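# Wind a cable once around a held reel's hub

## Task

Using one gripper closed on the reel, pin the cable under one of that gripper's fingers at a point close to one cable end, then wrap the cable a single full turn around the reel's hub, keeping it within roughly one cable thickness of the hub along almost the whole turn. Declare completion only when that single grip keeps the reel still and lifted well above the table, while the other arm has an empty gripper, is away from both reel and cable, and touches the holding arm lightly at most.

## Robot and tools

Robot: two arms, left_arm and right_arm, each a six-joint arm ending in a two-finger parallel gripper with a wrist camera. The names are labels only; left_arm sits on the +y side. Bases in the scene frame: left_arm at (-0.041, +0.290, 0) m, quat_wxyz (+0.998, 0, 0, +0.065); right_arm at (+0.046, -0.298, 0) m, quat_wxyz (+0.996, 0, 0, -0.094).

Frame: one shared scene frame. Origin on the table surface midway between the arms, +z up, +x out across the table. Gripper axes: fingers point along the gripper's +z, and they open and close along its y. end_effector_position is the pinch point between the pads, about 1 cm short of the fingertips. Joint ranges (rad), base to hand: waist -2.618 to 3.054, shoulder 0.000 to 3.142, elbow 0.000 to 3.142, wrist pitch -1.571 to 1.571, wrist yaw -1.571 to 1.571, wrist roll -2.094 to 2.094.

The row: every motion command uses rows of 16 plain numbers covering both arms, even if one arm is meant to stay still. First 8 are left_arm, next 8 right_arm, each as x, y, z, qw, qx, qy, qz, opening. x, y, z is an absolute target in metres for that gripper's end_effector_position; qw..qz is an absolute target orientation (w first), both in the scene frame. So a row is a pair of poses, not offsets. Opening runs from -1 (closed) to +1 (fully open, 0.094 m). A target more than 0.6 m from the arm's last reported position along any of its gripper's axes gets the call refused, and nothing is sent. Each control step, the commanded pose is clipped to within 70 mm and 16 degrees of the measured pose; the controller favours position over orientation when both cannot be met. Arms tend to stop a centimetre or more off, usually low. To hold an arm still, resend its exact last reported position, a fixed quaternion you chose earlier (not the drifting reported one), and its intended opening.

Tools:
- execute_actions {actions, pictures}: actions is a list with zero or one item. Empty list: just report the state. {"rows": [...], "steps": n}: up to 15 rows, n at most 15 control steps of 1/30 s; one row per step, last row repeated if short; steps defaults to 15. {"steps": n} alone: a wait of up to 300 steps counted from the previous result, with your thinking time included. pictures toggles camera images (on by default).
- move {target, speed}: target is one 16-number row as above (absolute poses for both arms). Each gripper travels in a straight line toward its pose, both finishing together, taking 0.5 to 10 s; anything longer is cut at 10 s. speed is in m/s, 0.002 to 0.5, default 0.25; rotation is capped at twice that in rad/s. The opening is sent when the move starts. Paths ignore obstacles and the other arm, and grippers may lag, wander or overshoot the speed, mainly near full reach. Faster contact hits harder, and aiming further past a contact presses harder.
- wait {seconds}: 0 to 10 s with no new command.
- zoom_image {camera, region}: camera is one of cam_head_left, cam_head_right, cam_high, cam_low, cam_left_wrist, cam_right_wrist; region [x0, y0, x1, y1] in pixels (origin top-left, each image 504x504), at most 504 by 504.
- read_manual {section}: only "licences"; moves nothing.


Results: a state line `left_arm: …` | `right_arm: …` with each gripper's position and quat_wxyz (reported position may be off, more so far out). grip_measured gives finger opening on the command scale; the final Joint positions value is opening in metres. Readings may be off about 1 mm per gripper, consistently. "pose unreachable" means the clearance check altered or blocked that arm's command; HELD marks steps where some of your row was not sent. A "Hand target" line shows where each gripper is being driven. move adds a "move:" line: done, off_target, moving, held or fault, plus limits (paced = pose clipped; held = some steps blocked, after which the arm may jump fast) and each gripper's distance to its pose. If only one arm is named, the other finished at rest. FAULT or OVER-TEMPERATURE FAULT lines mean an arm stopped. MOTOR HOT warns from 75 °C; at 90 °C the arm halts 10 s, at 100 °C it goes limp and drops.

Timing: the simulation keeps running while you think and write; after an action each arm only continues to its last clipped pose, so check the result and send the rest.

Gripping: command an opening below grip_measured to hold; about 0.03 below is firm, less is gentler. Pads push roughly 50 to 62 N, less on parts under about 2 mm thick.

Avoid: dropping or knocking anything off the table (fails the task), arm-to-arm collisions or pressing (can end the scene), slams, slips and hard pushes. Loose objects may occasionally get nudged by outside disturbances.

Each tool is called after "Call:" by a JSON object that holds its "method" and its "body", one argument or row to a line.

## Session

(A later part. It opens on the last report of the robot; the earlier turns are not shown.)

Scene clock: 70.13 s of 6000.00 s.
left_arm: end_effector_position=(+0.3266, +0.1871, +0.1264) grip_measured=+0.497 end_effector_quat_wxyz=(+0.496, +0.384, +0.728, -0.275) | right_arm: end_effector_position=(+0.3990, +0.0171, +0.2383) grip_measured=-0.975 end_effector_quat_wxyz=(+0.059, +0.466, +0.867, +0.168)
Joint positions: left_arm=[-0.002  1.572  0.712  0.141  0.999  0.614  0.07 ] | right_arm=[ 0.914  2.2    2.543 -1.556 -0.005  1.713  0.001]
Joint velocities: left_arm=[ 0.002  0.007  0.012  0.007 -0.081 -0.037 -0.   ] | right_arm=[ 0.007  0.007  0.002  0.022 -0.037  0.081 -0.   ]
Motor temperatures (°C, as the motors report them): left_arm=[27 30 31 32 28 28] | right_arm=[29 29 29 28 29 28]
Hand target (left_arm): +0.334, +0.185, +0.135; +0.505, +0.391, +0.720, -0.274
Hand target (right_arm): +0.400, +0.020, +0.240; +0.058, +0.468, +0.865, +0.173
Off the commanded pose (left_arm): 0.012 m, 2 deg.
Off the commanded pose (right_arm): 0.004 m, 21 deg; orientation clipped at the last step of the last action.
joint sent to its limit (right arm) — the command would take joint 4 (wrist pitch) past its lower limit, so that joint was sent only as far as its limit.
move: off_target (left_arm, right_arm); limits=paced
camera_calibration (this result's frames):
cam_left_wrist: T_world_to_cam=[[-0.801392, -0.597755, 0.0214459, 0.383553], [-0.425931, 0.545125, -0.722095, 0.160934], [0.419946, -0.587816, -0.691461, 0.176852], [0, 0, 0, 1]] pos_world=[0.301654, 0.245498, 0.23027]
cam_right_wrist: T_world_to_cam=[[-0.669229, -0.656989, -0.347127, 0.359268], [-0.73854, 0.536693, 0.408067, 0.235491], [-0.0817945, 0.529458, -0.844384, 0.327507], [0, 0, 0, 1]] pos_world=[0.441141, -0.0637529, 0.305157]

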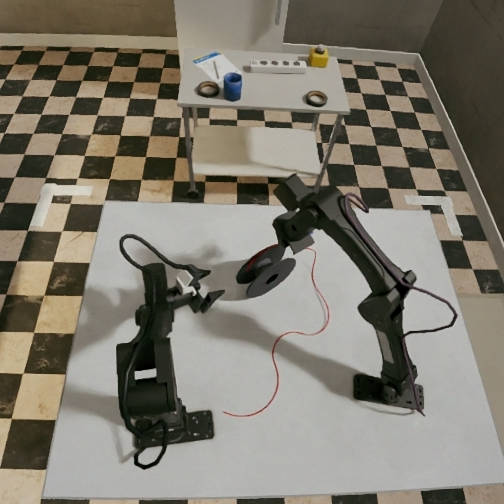

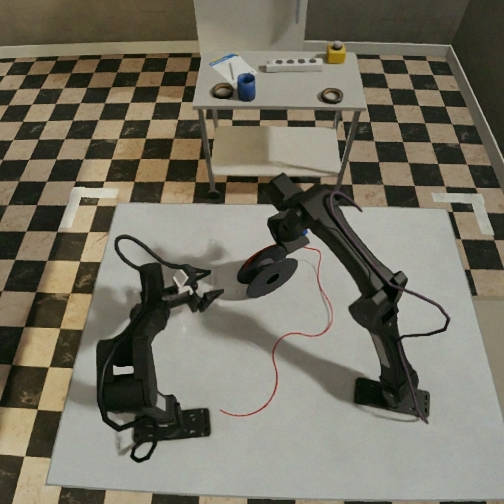

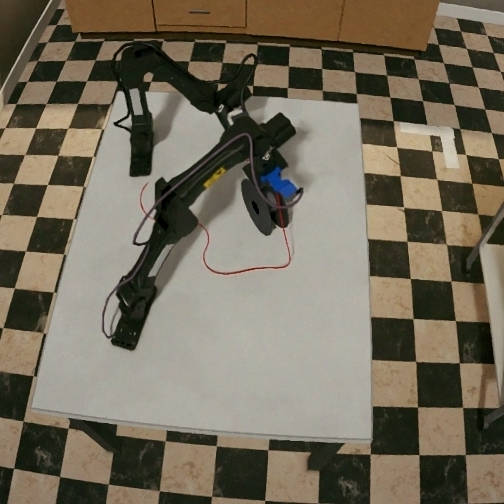

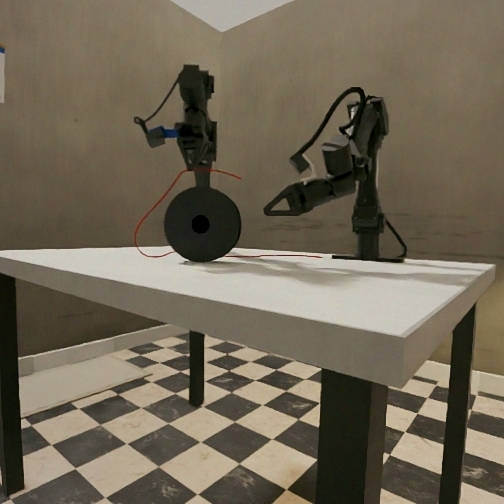

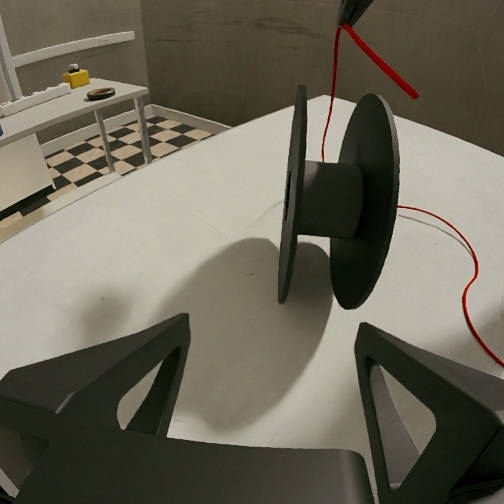

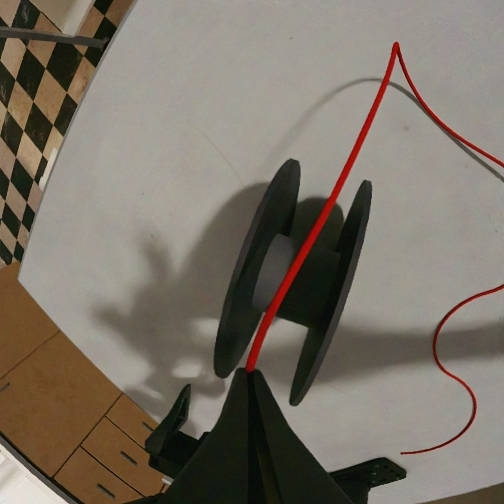

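Call:
{"method": "move", "body": {
  "target": [0.335,0.185,0.135,0.505,0.391,0.72,-0.274,0.5,0.405,0.0,0.2,0,0.574,0.819,0,-1],
  "speed": 0.12
}}

Scene clock: 76.67 s of 6000.00 s.
left_arm: end_effector_position=(+0.3268, +0.1873, +0.1262) grip_measured=+0.497 end_effector_quat_wxyz=(+0.496, +0.384, +0.729, -0.274) | right_arm: end_effector_position=(+0.4039, +0.0048, +0.2101) grip_measured=-0.975 end_effector_quat_wxyz=(+0.033, +0.561, +0.816, +0.133)
Joint positions: left_arm=[-0.002  1.572  0.712  0.141  0.997  0.614  0.07 ] | right_arm=[ 0.887  2.221  2.48  -1.555 -0.007  1.904  0.001]
Joint velocities: left_arm=[ 0.007  0.012 -0.022 -0.022 -0.022 -0.037  0.   ] | right_arm=[-0.017 -0.002 -0.002 -0.022  0.022 -0.007  0.001]
Motor temperatures (°C, as the motors report them): left_arm=[27 30 31 33 28 28] | right_arm=[29 30 29 28 29 28]
Hand target (left_arm): +0.334, +0.185, +0.135; +0.505, +0.391, +0.720, -0.274
Hand target (right_arm): +0.405, +0.000, +0.199; +0.030, +0.569, +0.813, +0.116
Off the commanded pose (left_arm): 0.012 m, 2 deg.
Off the commanded pose (right_arm): 0.011 m, 16 deg.
joint sent to its limit (right arm) — the command would take joint 4 (wrist pitch) past its lower limit, so that joint was sent only as far as its limit.
move: off_target (left_arm, right_arm); limits=paced
camera_calibration (this result's frames):
cam_left_wrist: T_world_to_cam=[[-0.800529, -0.598932, 0.0208291, 0.383851], [-0.426829, 0.545412, -0.721348, 0.16091], [0.420678, -0.586351, -0.69226, 0.176353], [0, 0, 0, 1]] pos_world=[0.301777, 0.245543, 0.230158]
cam_right_wrist: T_world_to_cam=[[-0.822655, -0.503834, -0.263418, 0.388315], [-0.565504, 0.677311, 0.470591, 0.173474], [-0.0586836, 0.536098, -0.842114, 0.300778], [0, 0, 0, 1]] pos_world=[0.435201, -0.0830958, 0.273943]

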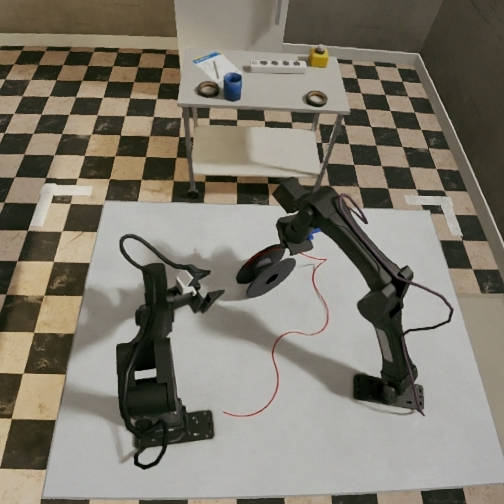

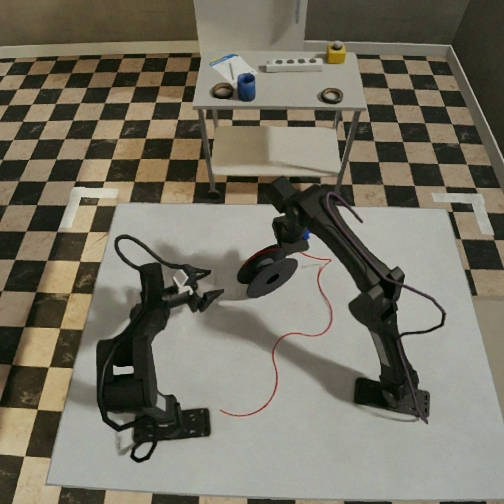

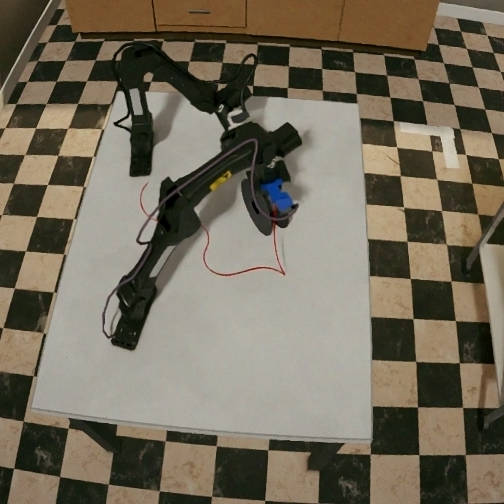

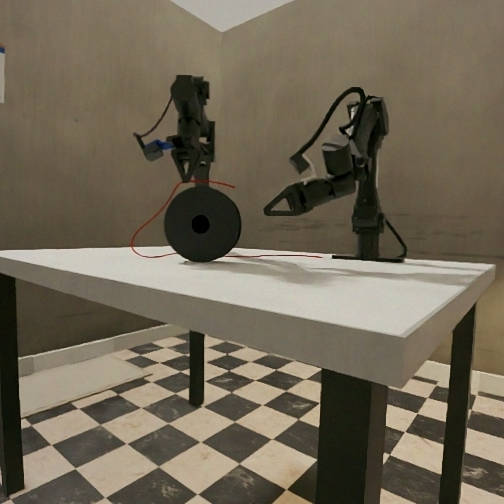

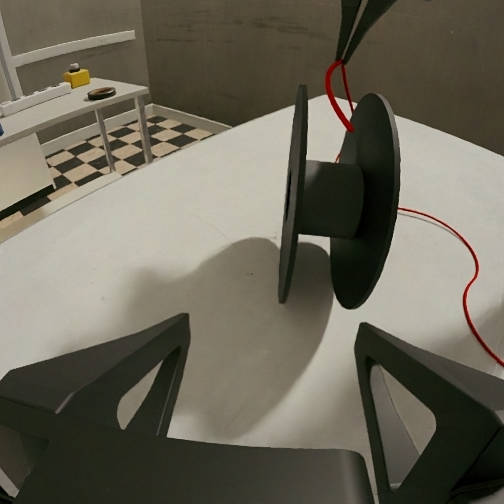

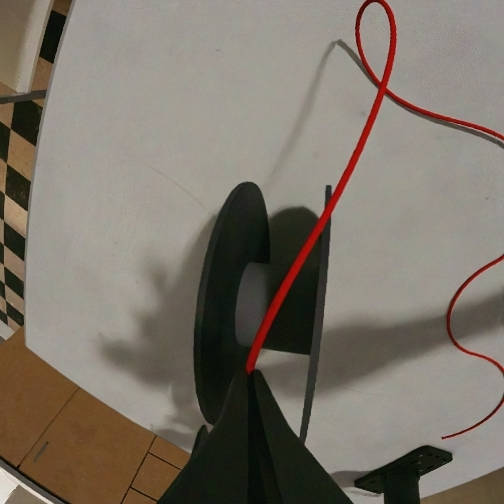

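Call:
{"method": "move", "body": {
  "target": [0.34,0.175,0.135,0.505,0.391,0.72,-0.274,0.5,0.408,0.005,0.15,0.02,0.574,0.819,0.06,-1],
  "speed": 0.06
}}

Scene clock: 81.57 s of 6000.00 s.
left_arm: end_effector_position=(+0.3298, +0.1778, +0.1248) grip_measured=+0.497 end_effector_quat_wxyz=(+0.494, +0.383, +0.729, -0.277) | right_arm: end_effector_position=(+0.4097, +0.0096, +0.1587) grip_measured=-0.975 end_effector_quat_wxyz=(+0.018, +0.568, +0.819, +0.078)
Joint positions: left_arm=[-0.036  1.585  0.712  0.18   0.975  0.574  0.07 ] | right_arm=[ 0.887  2.335  2.48  -1.555 -0.007  1.912  0.001]
Joint velocities: left_arm=[ 0.002  0.017 -0.002 -0.007  0.066  0.007  0.001] | right_arm=[ 0.012  0.022 -0.012  0.007 -0.022 -0.066 -0.   ]
Motor temperatures (°C, as the motors report them): left_arm=[27 30 31 33 28 28] | right_arm=[29 30 29 28 29 28]
Hand target (left_arm): +0.339, +0.175, +0.135; +0.504, +0.391, +0.720, -0.274
Hand target (right_arm): +0.409, +0.006, +0.150; +0.019, +0.572, +0.817, +0.062
Off the commanded pose (left_arm): 0.015 m, 2 deg.
Off the commanded pose (right_arm): 0.010 m, 2 deg.
joint sent to its limit (right arm) — the command would take joint 4 (wrist pitch) past its lower limit, so that joint was sent only as far as its limit.
move: off_target (left_arm)
camera_calibration (this result's frames):
cam_left_wrist: T_world_to_cam=[[-0.802056, -0.596594, 0.0279612, 0.379766], [-0.429931, 0.544232, -0.720397, 0.167467], [0.414567, -0.589819, -0.692999, 0.171293], [0, 0, 0, 1]] pos_world=[0.30558, 0.236458, 0.22873]
cam_right_wrist: T_world_to_cam=[[-0.845191, -0.511912, -0.153619, 0.37386], [-0.518429, 0.715361, 0.468498, 0.17835], [-0.129937, 0.475611, -0.870006, 0.289383], [0, 0, 0, 1]] pos_world=[0.446047, -0.0738351, 0.225641]

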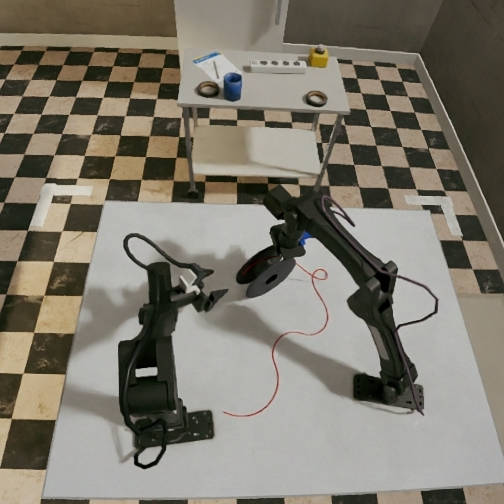

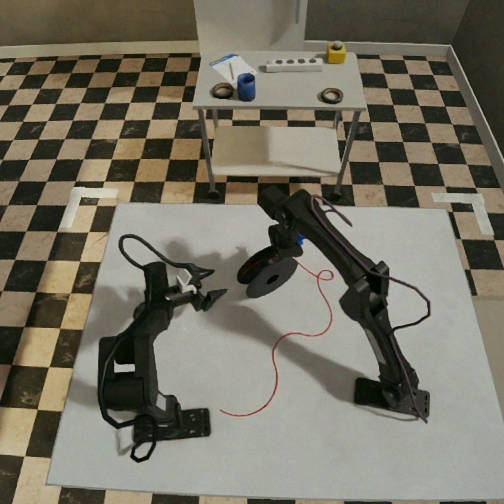

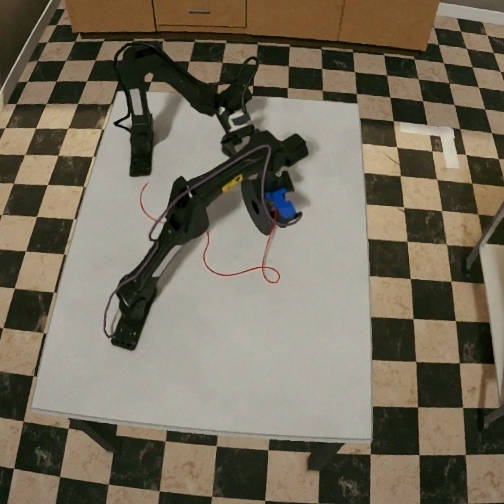

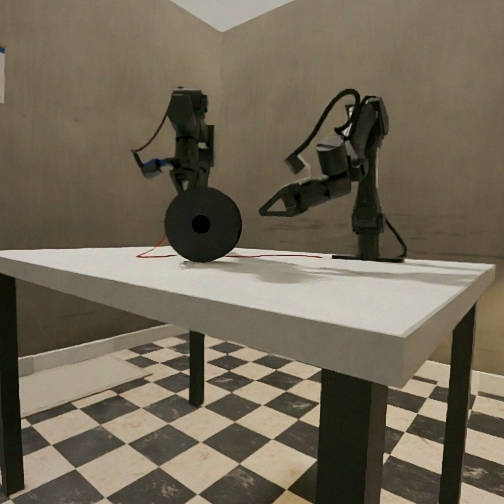

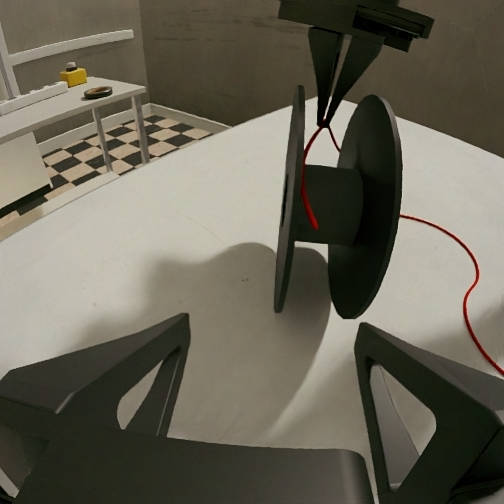

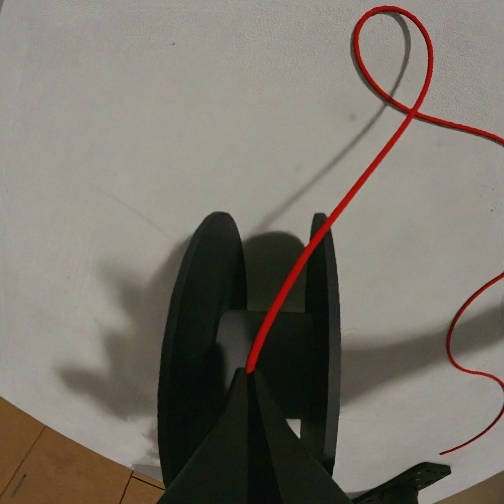

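Call:
{"method": "move", "body": {
  "target": [0.345,0.14,0.147,0.505,0.391,0.72,-0.274,0.5,0.408,0.005,0.15,0.02,0.574,0.819,0.06,-1],
  "speed": 0.06
}}

Call:
{"method": "move", "body": {
  "target": [0.375,0.094,0.14,0.505,0.391,0.72,-0.274,0.5,0.408,0.005,0.15,0.02,0.574,0.819,0.06,-1],
  "speed": 0.05
}}

Scene clock: 88.57 s of 6000.00 s.
left_arm: end_effector_position=(+0.3364, +0.1432, +0.1322) grip_measured=+0.497 end_effector_quat_wxyz=(+0.489, +0.385, +0.732, -0.279) | right_arm: end_effector_position=(+0.4097, +0.0096, +0.1587) grip_measured=-0.975 end_effector_quat_wxyz=(+0.018, +0.569, +0.819, +0.078)
Joint positions: left_arm=[-0.158  1.585  0.734  0.239  0.878  0.461  0.07 ] | right_arm=[ 0.887  2.335  2.48  -1.555 -0.007  1.913  0.001]
Joint velocities: left_arm=[-0.017 -0.002  0.007  0.11   0.007 -0.051 -0.001] | right_arm=[-0.022  0.002  0.002 -0.022 -0.066  0.022 -0.001]
Motor temperatures (°C, as the motors report them): left_arm=[27 30 31 33 28 28] | right_arm=[29 31 28 28 29 28]
Hand target (left_arm): +0.344, +0.140, +0.147; +0.504, +0.391, +0.720, -0.274
Hand target (right_arm): +0.408, +0.005, +0.150; +0.020, +0.572, +0.817, +0.061
Off the commanded pose (left_arm): 0.017 m, 2 deg.
Off the commanded pose (right_arm): 0.010 m, 2 deg.
joint sent to its limit (right arm) — the command would take joint 4 (wrist pitch) past its lower limit, so that joint was sent only as far as its limit.
move: off_target (left_arm)
camera_calibration (this result's frames):
cam_left_wrist: T_world_to_cam=[[-0.804185, -0.593417, 0.0337869, 0.363675], [-0.435059, 0.548946, -0.71371, 0.194687], [0.40498, -0.588654, -0.699626, 0.157151], [0, 0, 0, 1]] pos_world=[0.313519, 0.201446, 0.236609]
cam_right_wrist: T_world_to_cam=[[-0.845788, -0.510936, -0.153584, 0.37409], [-0.517563, 0.715882, 0.468659, 0.177965], [-0.129507, 0.475875, -0.869926, 0.289192], [0, 0, 0, 1]] pos_world=[0.445961, -0.0738852, 0.225625]

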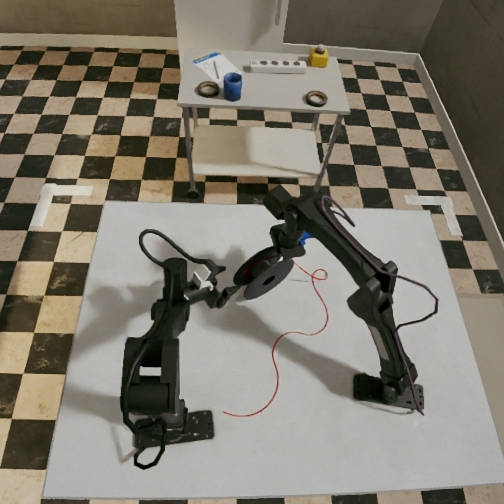

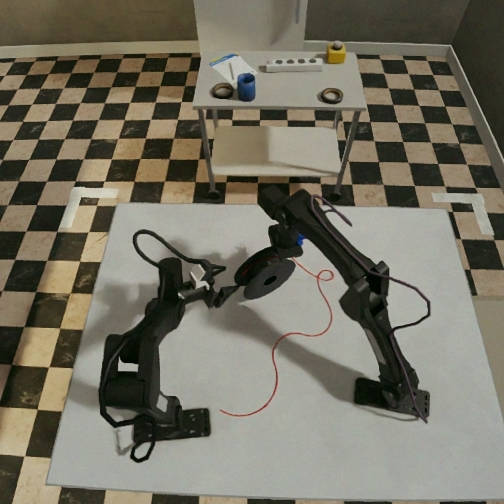

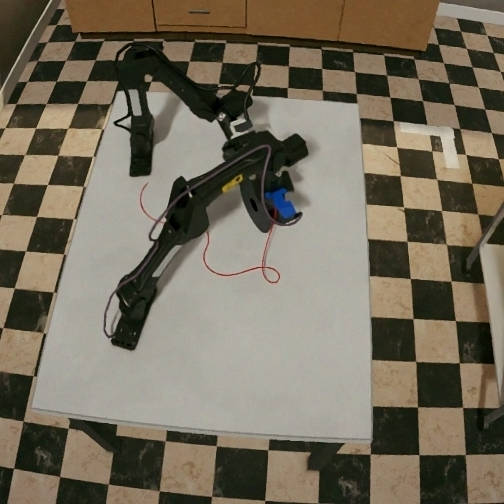

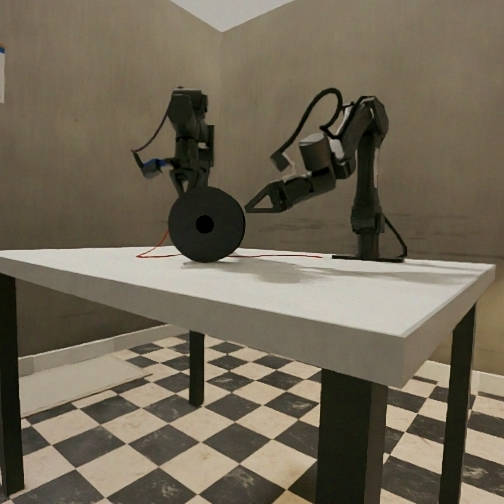

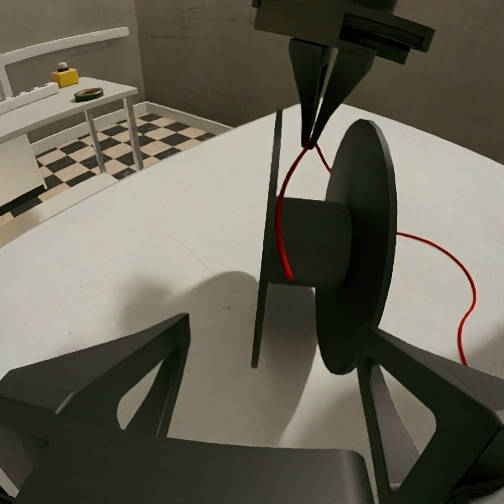

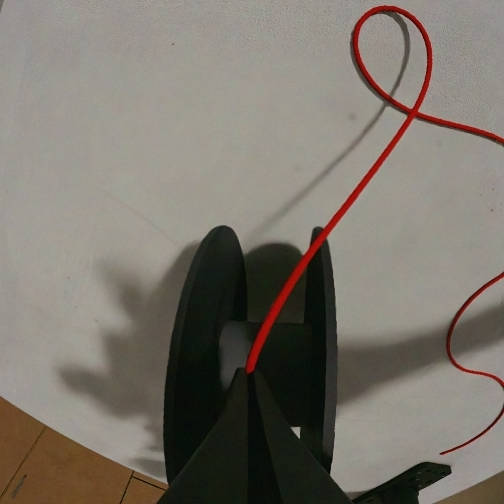

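Scene clock: 90.13 s of 6000.00 s.
left_arm: end_effector_position=(+0.3657, +0.0981, +0.1301) grip_measured=+0.497 end_effector_quat_wxyz=(+0.493, +0.388, +0.728, -0.275) | right_arm: end_effector_position=(+0.4097, +0.0096, +0.1587) grip_measured=-0.975 end_effector_quat_wxyz=(+0.018, +0.569, +0.818, +0.078)
Joint positions: left_arm=[-0.296  1.712  0.834  0.355  0.76   0.359  0.07 ] | right_arm=[ 0.887  2.335  2.48  -1.555 -0.007  1.914  0.001]
Joint velocities: left_arm=[ 0.002 -0.027 -0.012 -0.037 -0.037 -0.051 -0.001] | right_arm=[-0.012  0.007 -0.007  0.051 -0.066  0.022 -0.   ]
Motor temperatures (°C, as the motors report them): left_arm=[27 30 31 33 28 28] | right_arm=[29 31 28 28 29 28]
Hand target (left_arm): +0.373, +0.093, +0.139; +0.504, +0.391, +0.720, -0.274
Hand target (right_arm): +0.408, +0.005, +0.150; +0.020, +0.573, +0.817, +0.061
Off the commanded pose (left_arm): 0.014 m, 2 deg.
Off the commanded pose (right_arm): 0.010 m, 2 deg.
joint sent to its limit (right arm) — the command would take joint 4 (wrist pitch) past its lower limit, so that joint was sent only as far as its limit.
move: off_target (left_arm)
camera_calibration (this result's frames):
cam_left_wrist: T_world_to_cam=[[-0.80571, -0.591962, 0.0202948, 0.362711], [-0.423835, 0.552262, -0.717893, 0.22672], [0.413757, -0.587015, -0.695857, 0.113454], [0, 0, 0, 1]] pos_world=[0.34139, 0.156102, 0.234348]
cam_right_wrist: T_world_to_cam=[[-0.845986, -0.51061, -0.153572, 0.374166], [-0.517274, 0.716056, 0.468713, 0.177836], [-0.129363, 0.475963, -0.869899, 0.289128], [0, 0, 0, 1]] pos_world=[0.445932, -0.0739019, 0.225619]

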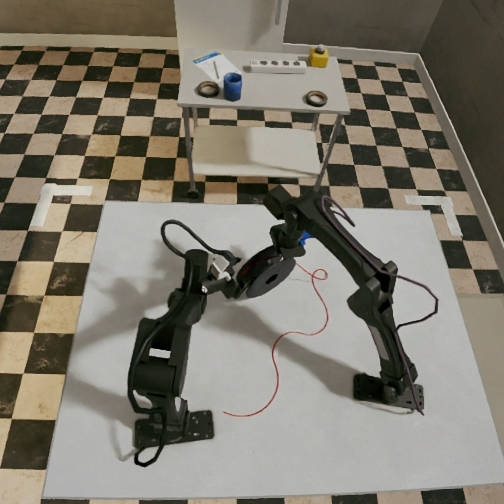

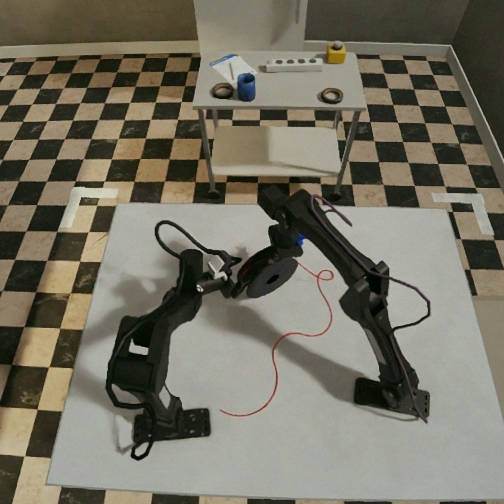

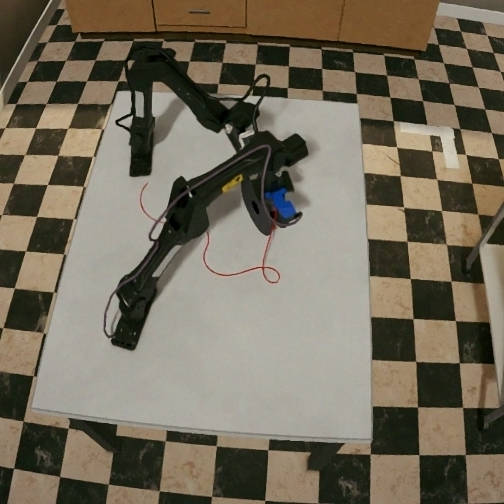

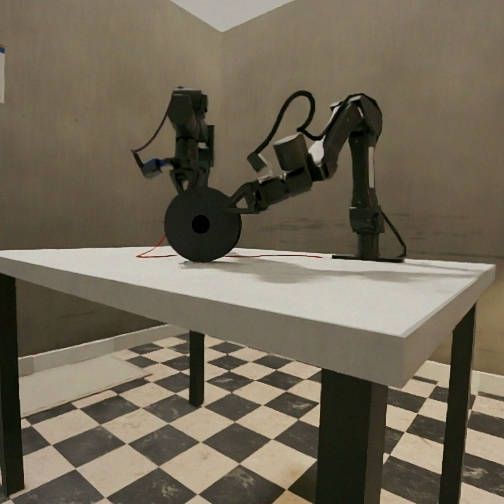

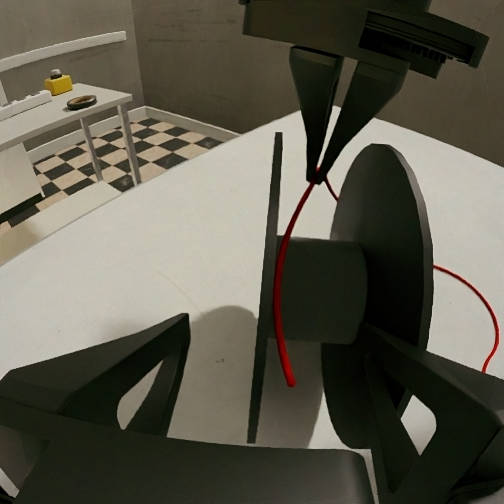

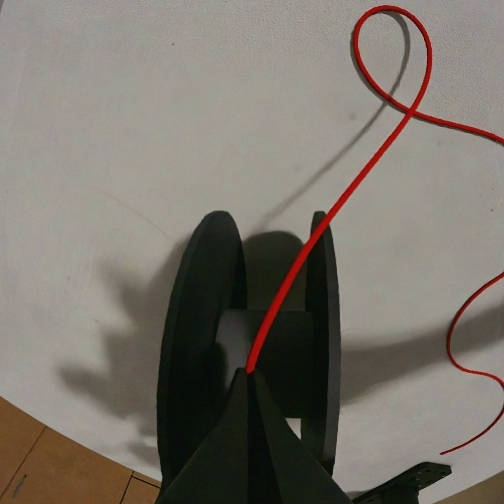

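Call:
{"method": "move", "body": {
  "target": [0.378,0.094,0.132,0.505,0.391,0.72,-0.274,-0.3,0.408,0.005,0.15,0.02,0.574,0.819,0.06,-1],
  "speed": 0.03
}}

Call:
{"method": "move", "body": {
  "target": [0.378,0.094,0.132,0.505,0.391,0.72,-0.274,-1,0.408,0.005,0.15,0.02,0.574,0.819,0.06,-1]
}}

Call:
{"method": "zoom_image", "body": {
  "camera": "cam_left_wrist",
  "region": [150, 200, 450, 500]
}}

Scene clock: 96.43 s of 6000.00 s.
left_arm: end_effector_position=(+0.3691, +0.0979, +0.1217) grip_measured=-0.297 end_effector_quat_wxyz=(+0.492, +0.387, +0.730, -0.275) | right_arm: end_effector_position=(+0.4097, +0.0096, +0.1587) grip_measured=-0.975 end_effector_quat_wxyz=(+0.018, +0.569, +0.818, +0.078)
Joint positions: left_arm=[-0.296  1.744  0.834  0.384  0.758  0.358  0.033] | right_arm=[ 0.887  2.335  2.48  -1.555 -0.007  1.914  0.001]
Joint velocities: left_arm=[ 0.007  0.002  0.012  0.037  0.022 -0.037  0.   ] | right_arm=[ 0.002 -0.012 -0.002 -0.022  0.022 -0.051  0.   ]
Motor temperatures (°C, as the motors report them): left_arm=[27 30 31 33 28 28] | right_arm=[29 32 28 28 29 28]
Hand target (left_arm): +0.377, +0.094, +0.132; +0.505, +0.391, +0.720, -0.274
Hand target (right_arm): +0.408, +0.005, +0.150; +0.020, +0.573, +0.817, +0.061
Off the commanded pose (left_arm): 0.014 m, 2 deg.
Off the commanded pose (right_arm): 0.010 m, 2 deg.
joint sent to its limit (right arm) — the command would take joint 4 (wrist pitch) past its lower limit, so that joint was sent only as far as its limit.
move: off_target (left_arm)
camera_calibration (this result's frames):
cam_left_wrist: T_world_to_cam=[[-0.804209, -0.593914, 0.0226576, 0.364796], [-0.427821, 0.552001, -0.715726, 0.223499], [0.412573, -0.585287, -0.698013, 0.10658], [0, 0, 0, 1]] pos_world=[0.345018, 0.155666, 0.226093]
cam_right_wrist: T_world_to_cam=[[-0.845986, -0.51061, -0.153572, 0.374166], [-0.517274, 0.716056, 0.468713, 0.177836], [-0.129363, 0.475963, -0.869899, 0.289128], [0, 0, 0, 1]] pos_world=[0.445932, -0.0739019, 0.225619]

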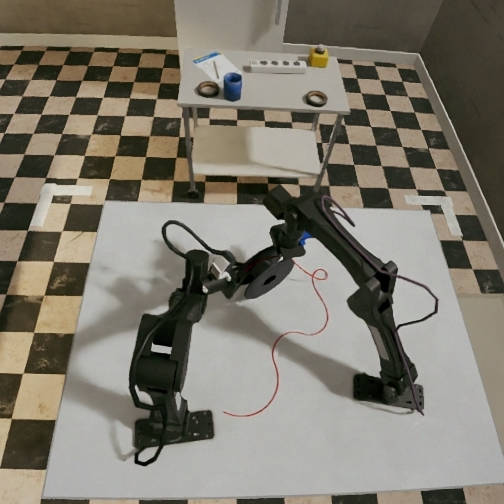

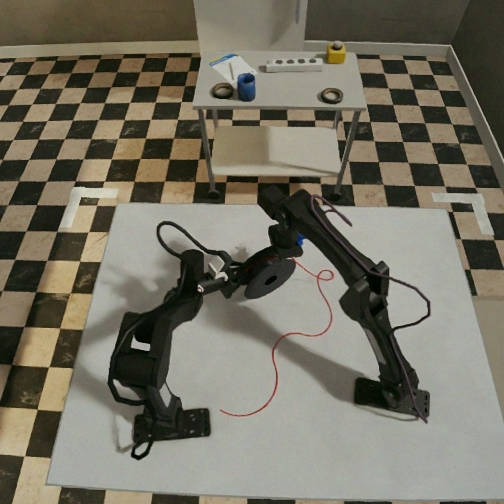

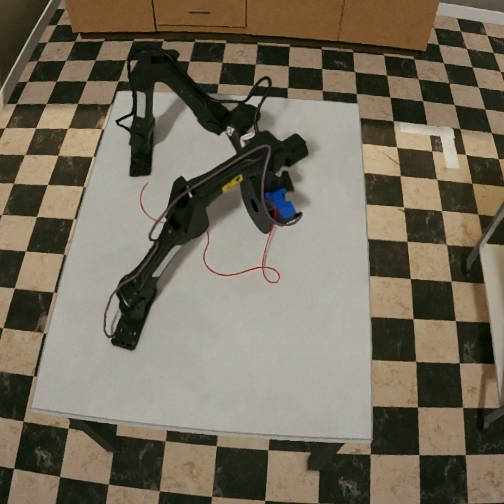

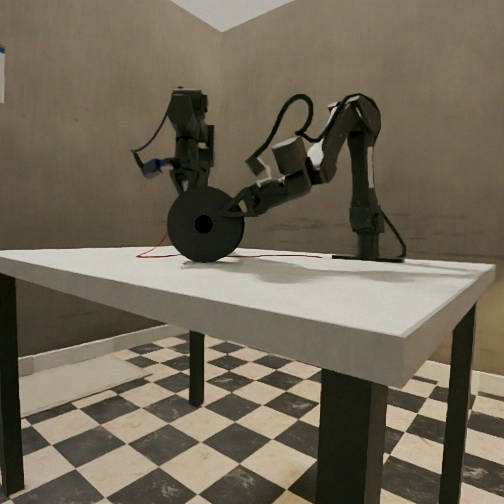

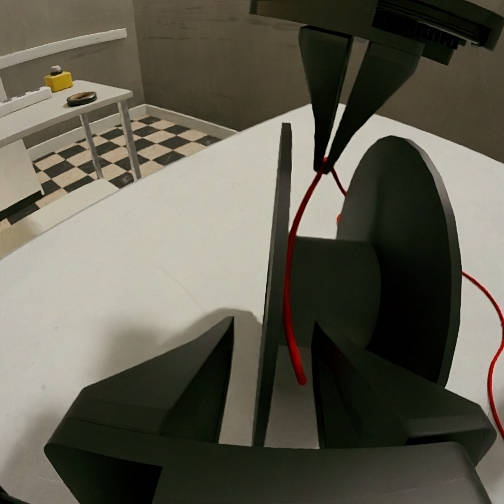

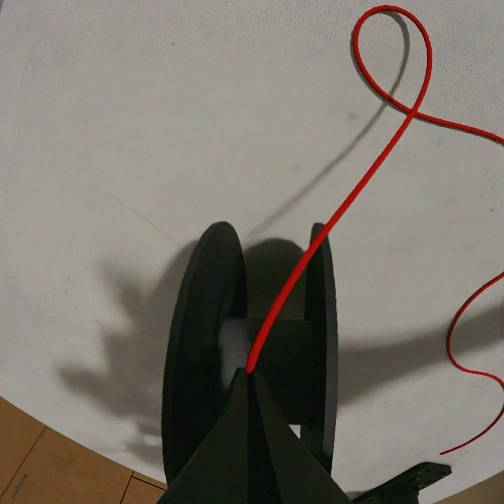

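Scene clock: 97.13 s of 6000.00 s.
left_arm: end_effector_position=(+0.3693, +0.0974, +0.1219) grip_measured=-0.879 end_effector_quat_wxyz=(+0.493, +0.388, +0.729, -0.273) | right_arm: end_effector_position=(+0.4089, +0.0126, +0.1589) grip_measured=-0.975 end_effector_quat_wxyz=(+0.013, +0.568, +0.819, +0.082)
Joint positions: left_arm=[-0.298  1.744  0.834  0.386  0.755  0.36   0.006] | right_arm=[ 0.889  2.335  2.48  -1.55  -0.018  1.914  0.001]
Joint velocities: left_arm=[-0.007 -0.002 -0.012 -0.081  0.081 -0.037 -0.001] | right_arm=[-0.002 -0.002  0.002  0.022 -0.007 -0.037 -0.001]
Motor temperatures (°C, as the motors report them): left_arm=[27 30 31 33 28 28] | right_arm=[29 32 28 28 29 28]
Hand target (left_arm): +0.377, +0.094, +0.132; +0.504, +0.391, +0.720, -0.274
Hand target (right_arm): +0.408, +0.005, +0.150; +0.020, +0.572, +0.817, +0.061
Off the commanded pose (left_arm): 0.014 m, 2 deg.
Off the commanded pose (right_arm): 0.012 m, 3 deg.
joint sent to its limit (right arm) — the command would take joint 4 (wrist pitch) past its lower limit, so that joint was sent only as far as its limit.
move: off_target (left_arm, right_arm)
camera_calibration (this result's frames):
cam_left_wrist: T_world_to_cam=[[-0.804073, -0.594256, 0.0180579, 0.365308], [-0.425136, 0.553478, -0.716186, 0.222921], [0.415603, -0.583543, -0.697676, 0.105], [0, 0, 0, 1]] pos_world=[0.344867, 0.154977, 0.226312]
cam_right_wrist: T_world_to_cam=[[-0.844948, -0.511274, -0.157043, 0.375184], [-0.517893, 0.708751, 0.479018, 0.173909], [-0.133605, 0.486077, -0.863643, 0.288441], [0, 0, 0, 1]] pos_world=[0.445614, -0.0716411, 0.224725]

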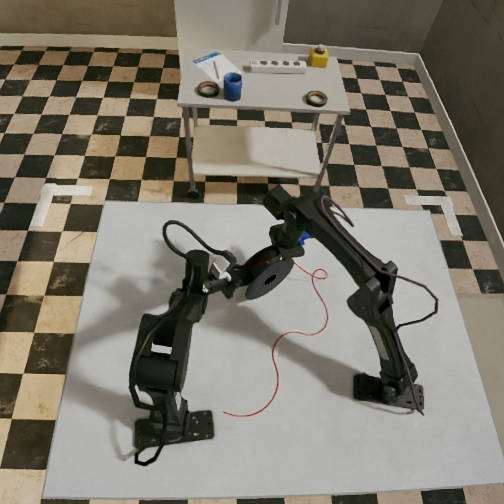

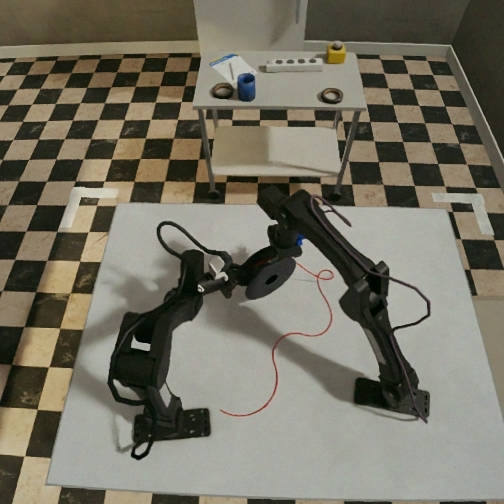

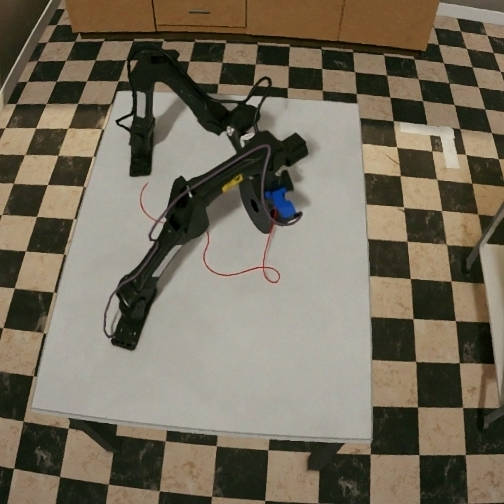

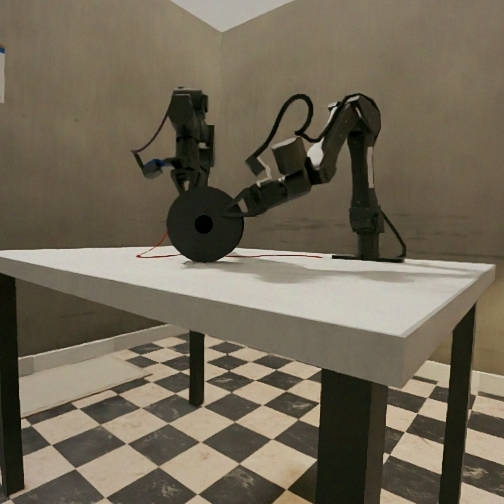

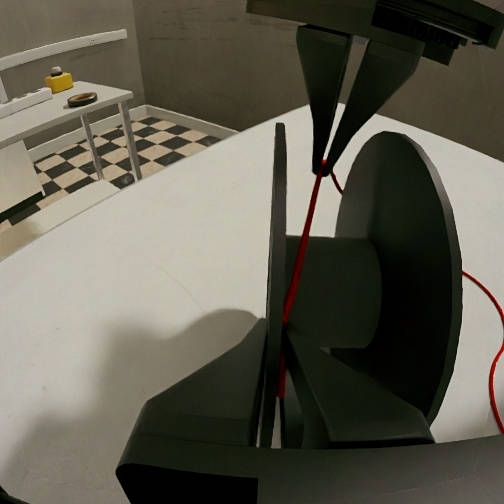

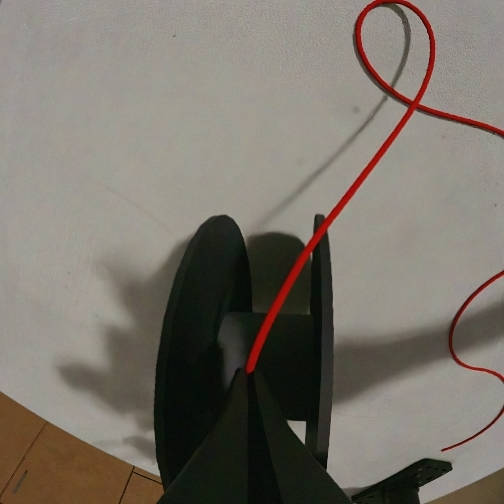

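Region (150, 200, 450, 500) of cam_left_wrist's 504x504 image, scaled by 1.680, with more detail than that image has.

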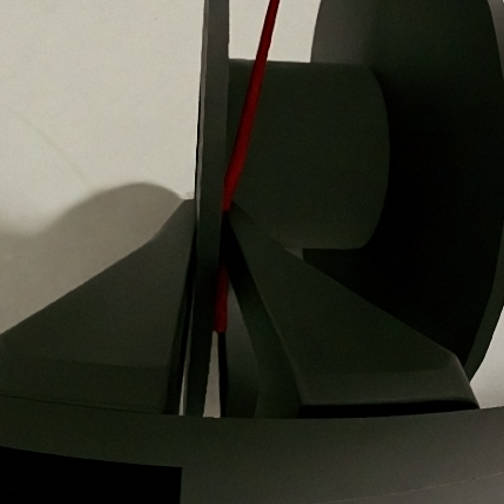

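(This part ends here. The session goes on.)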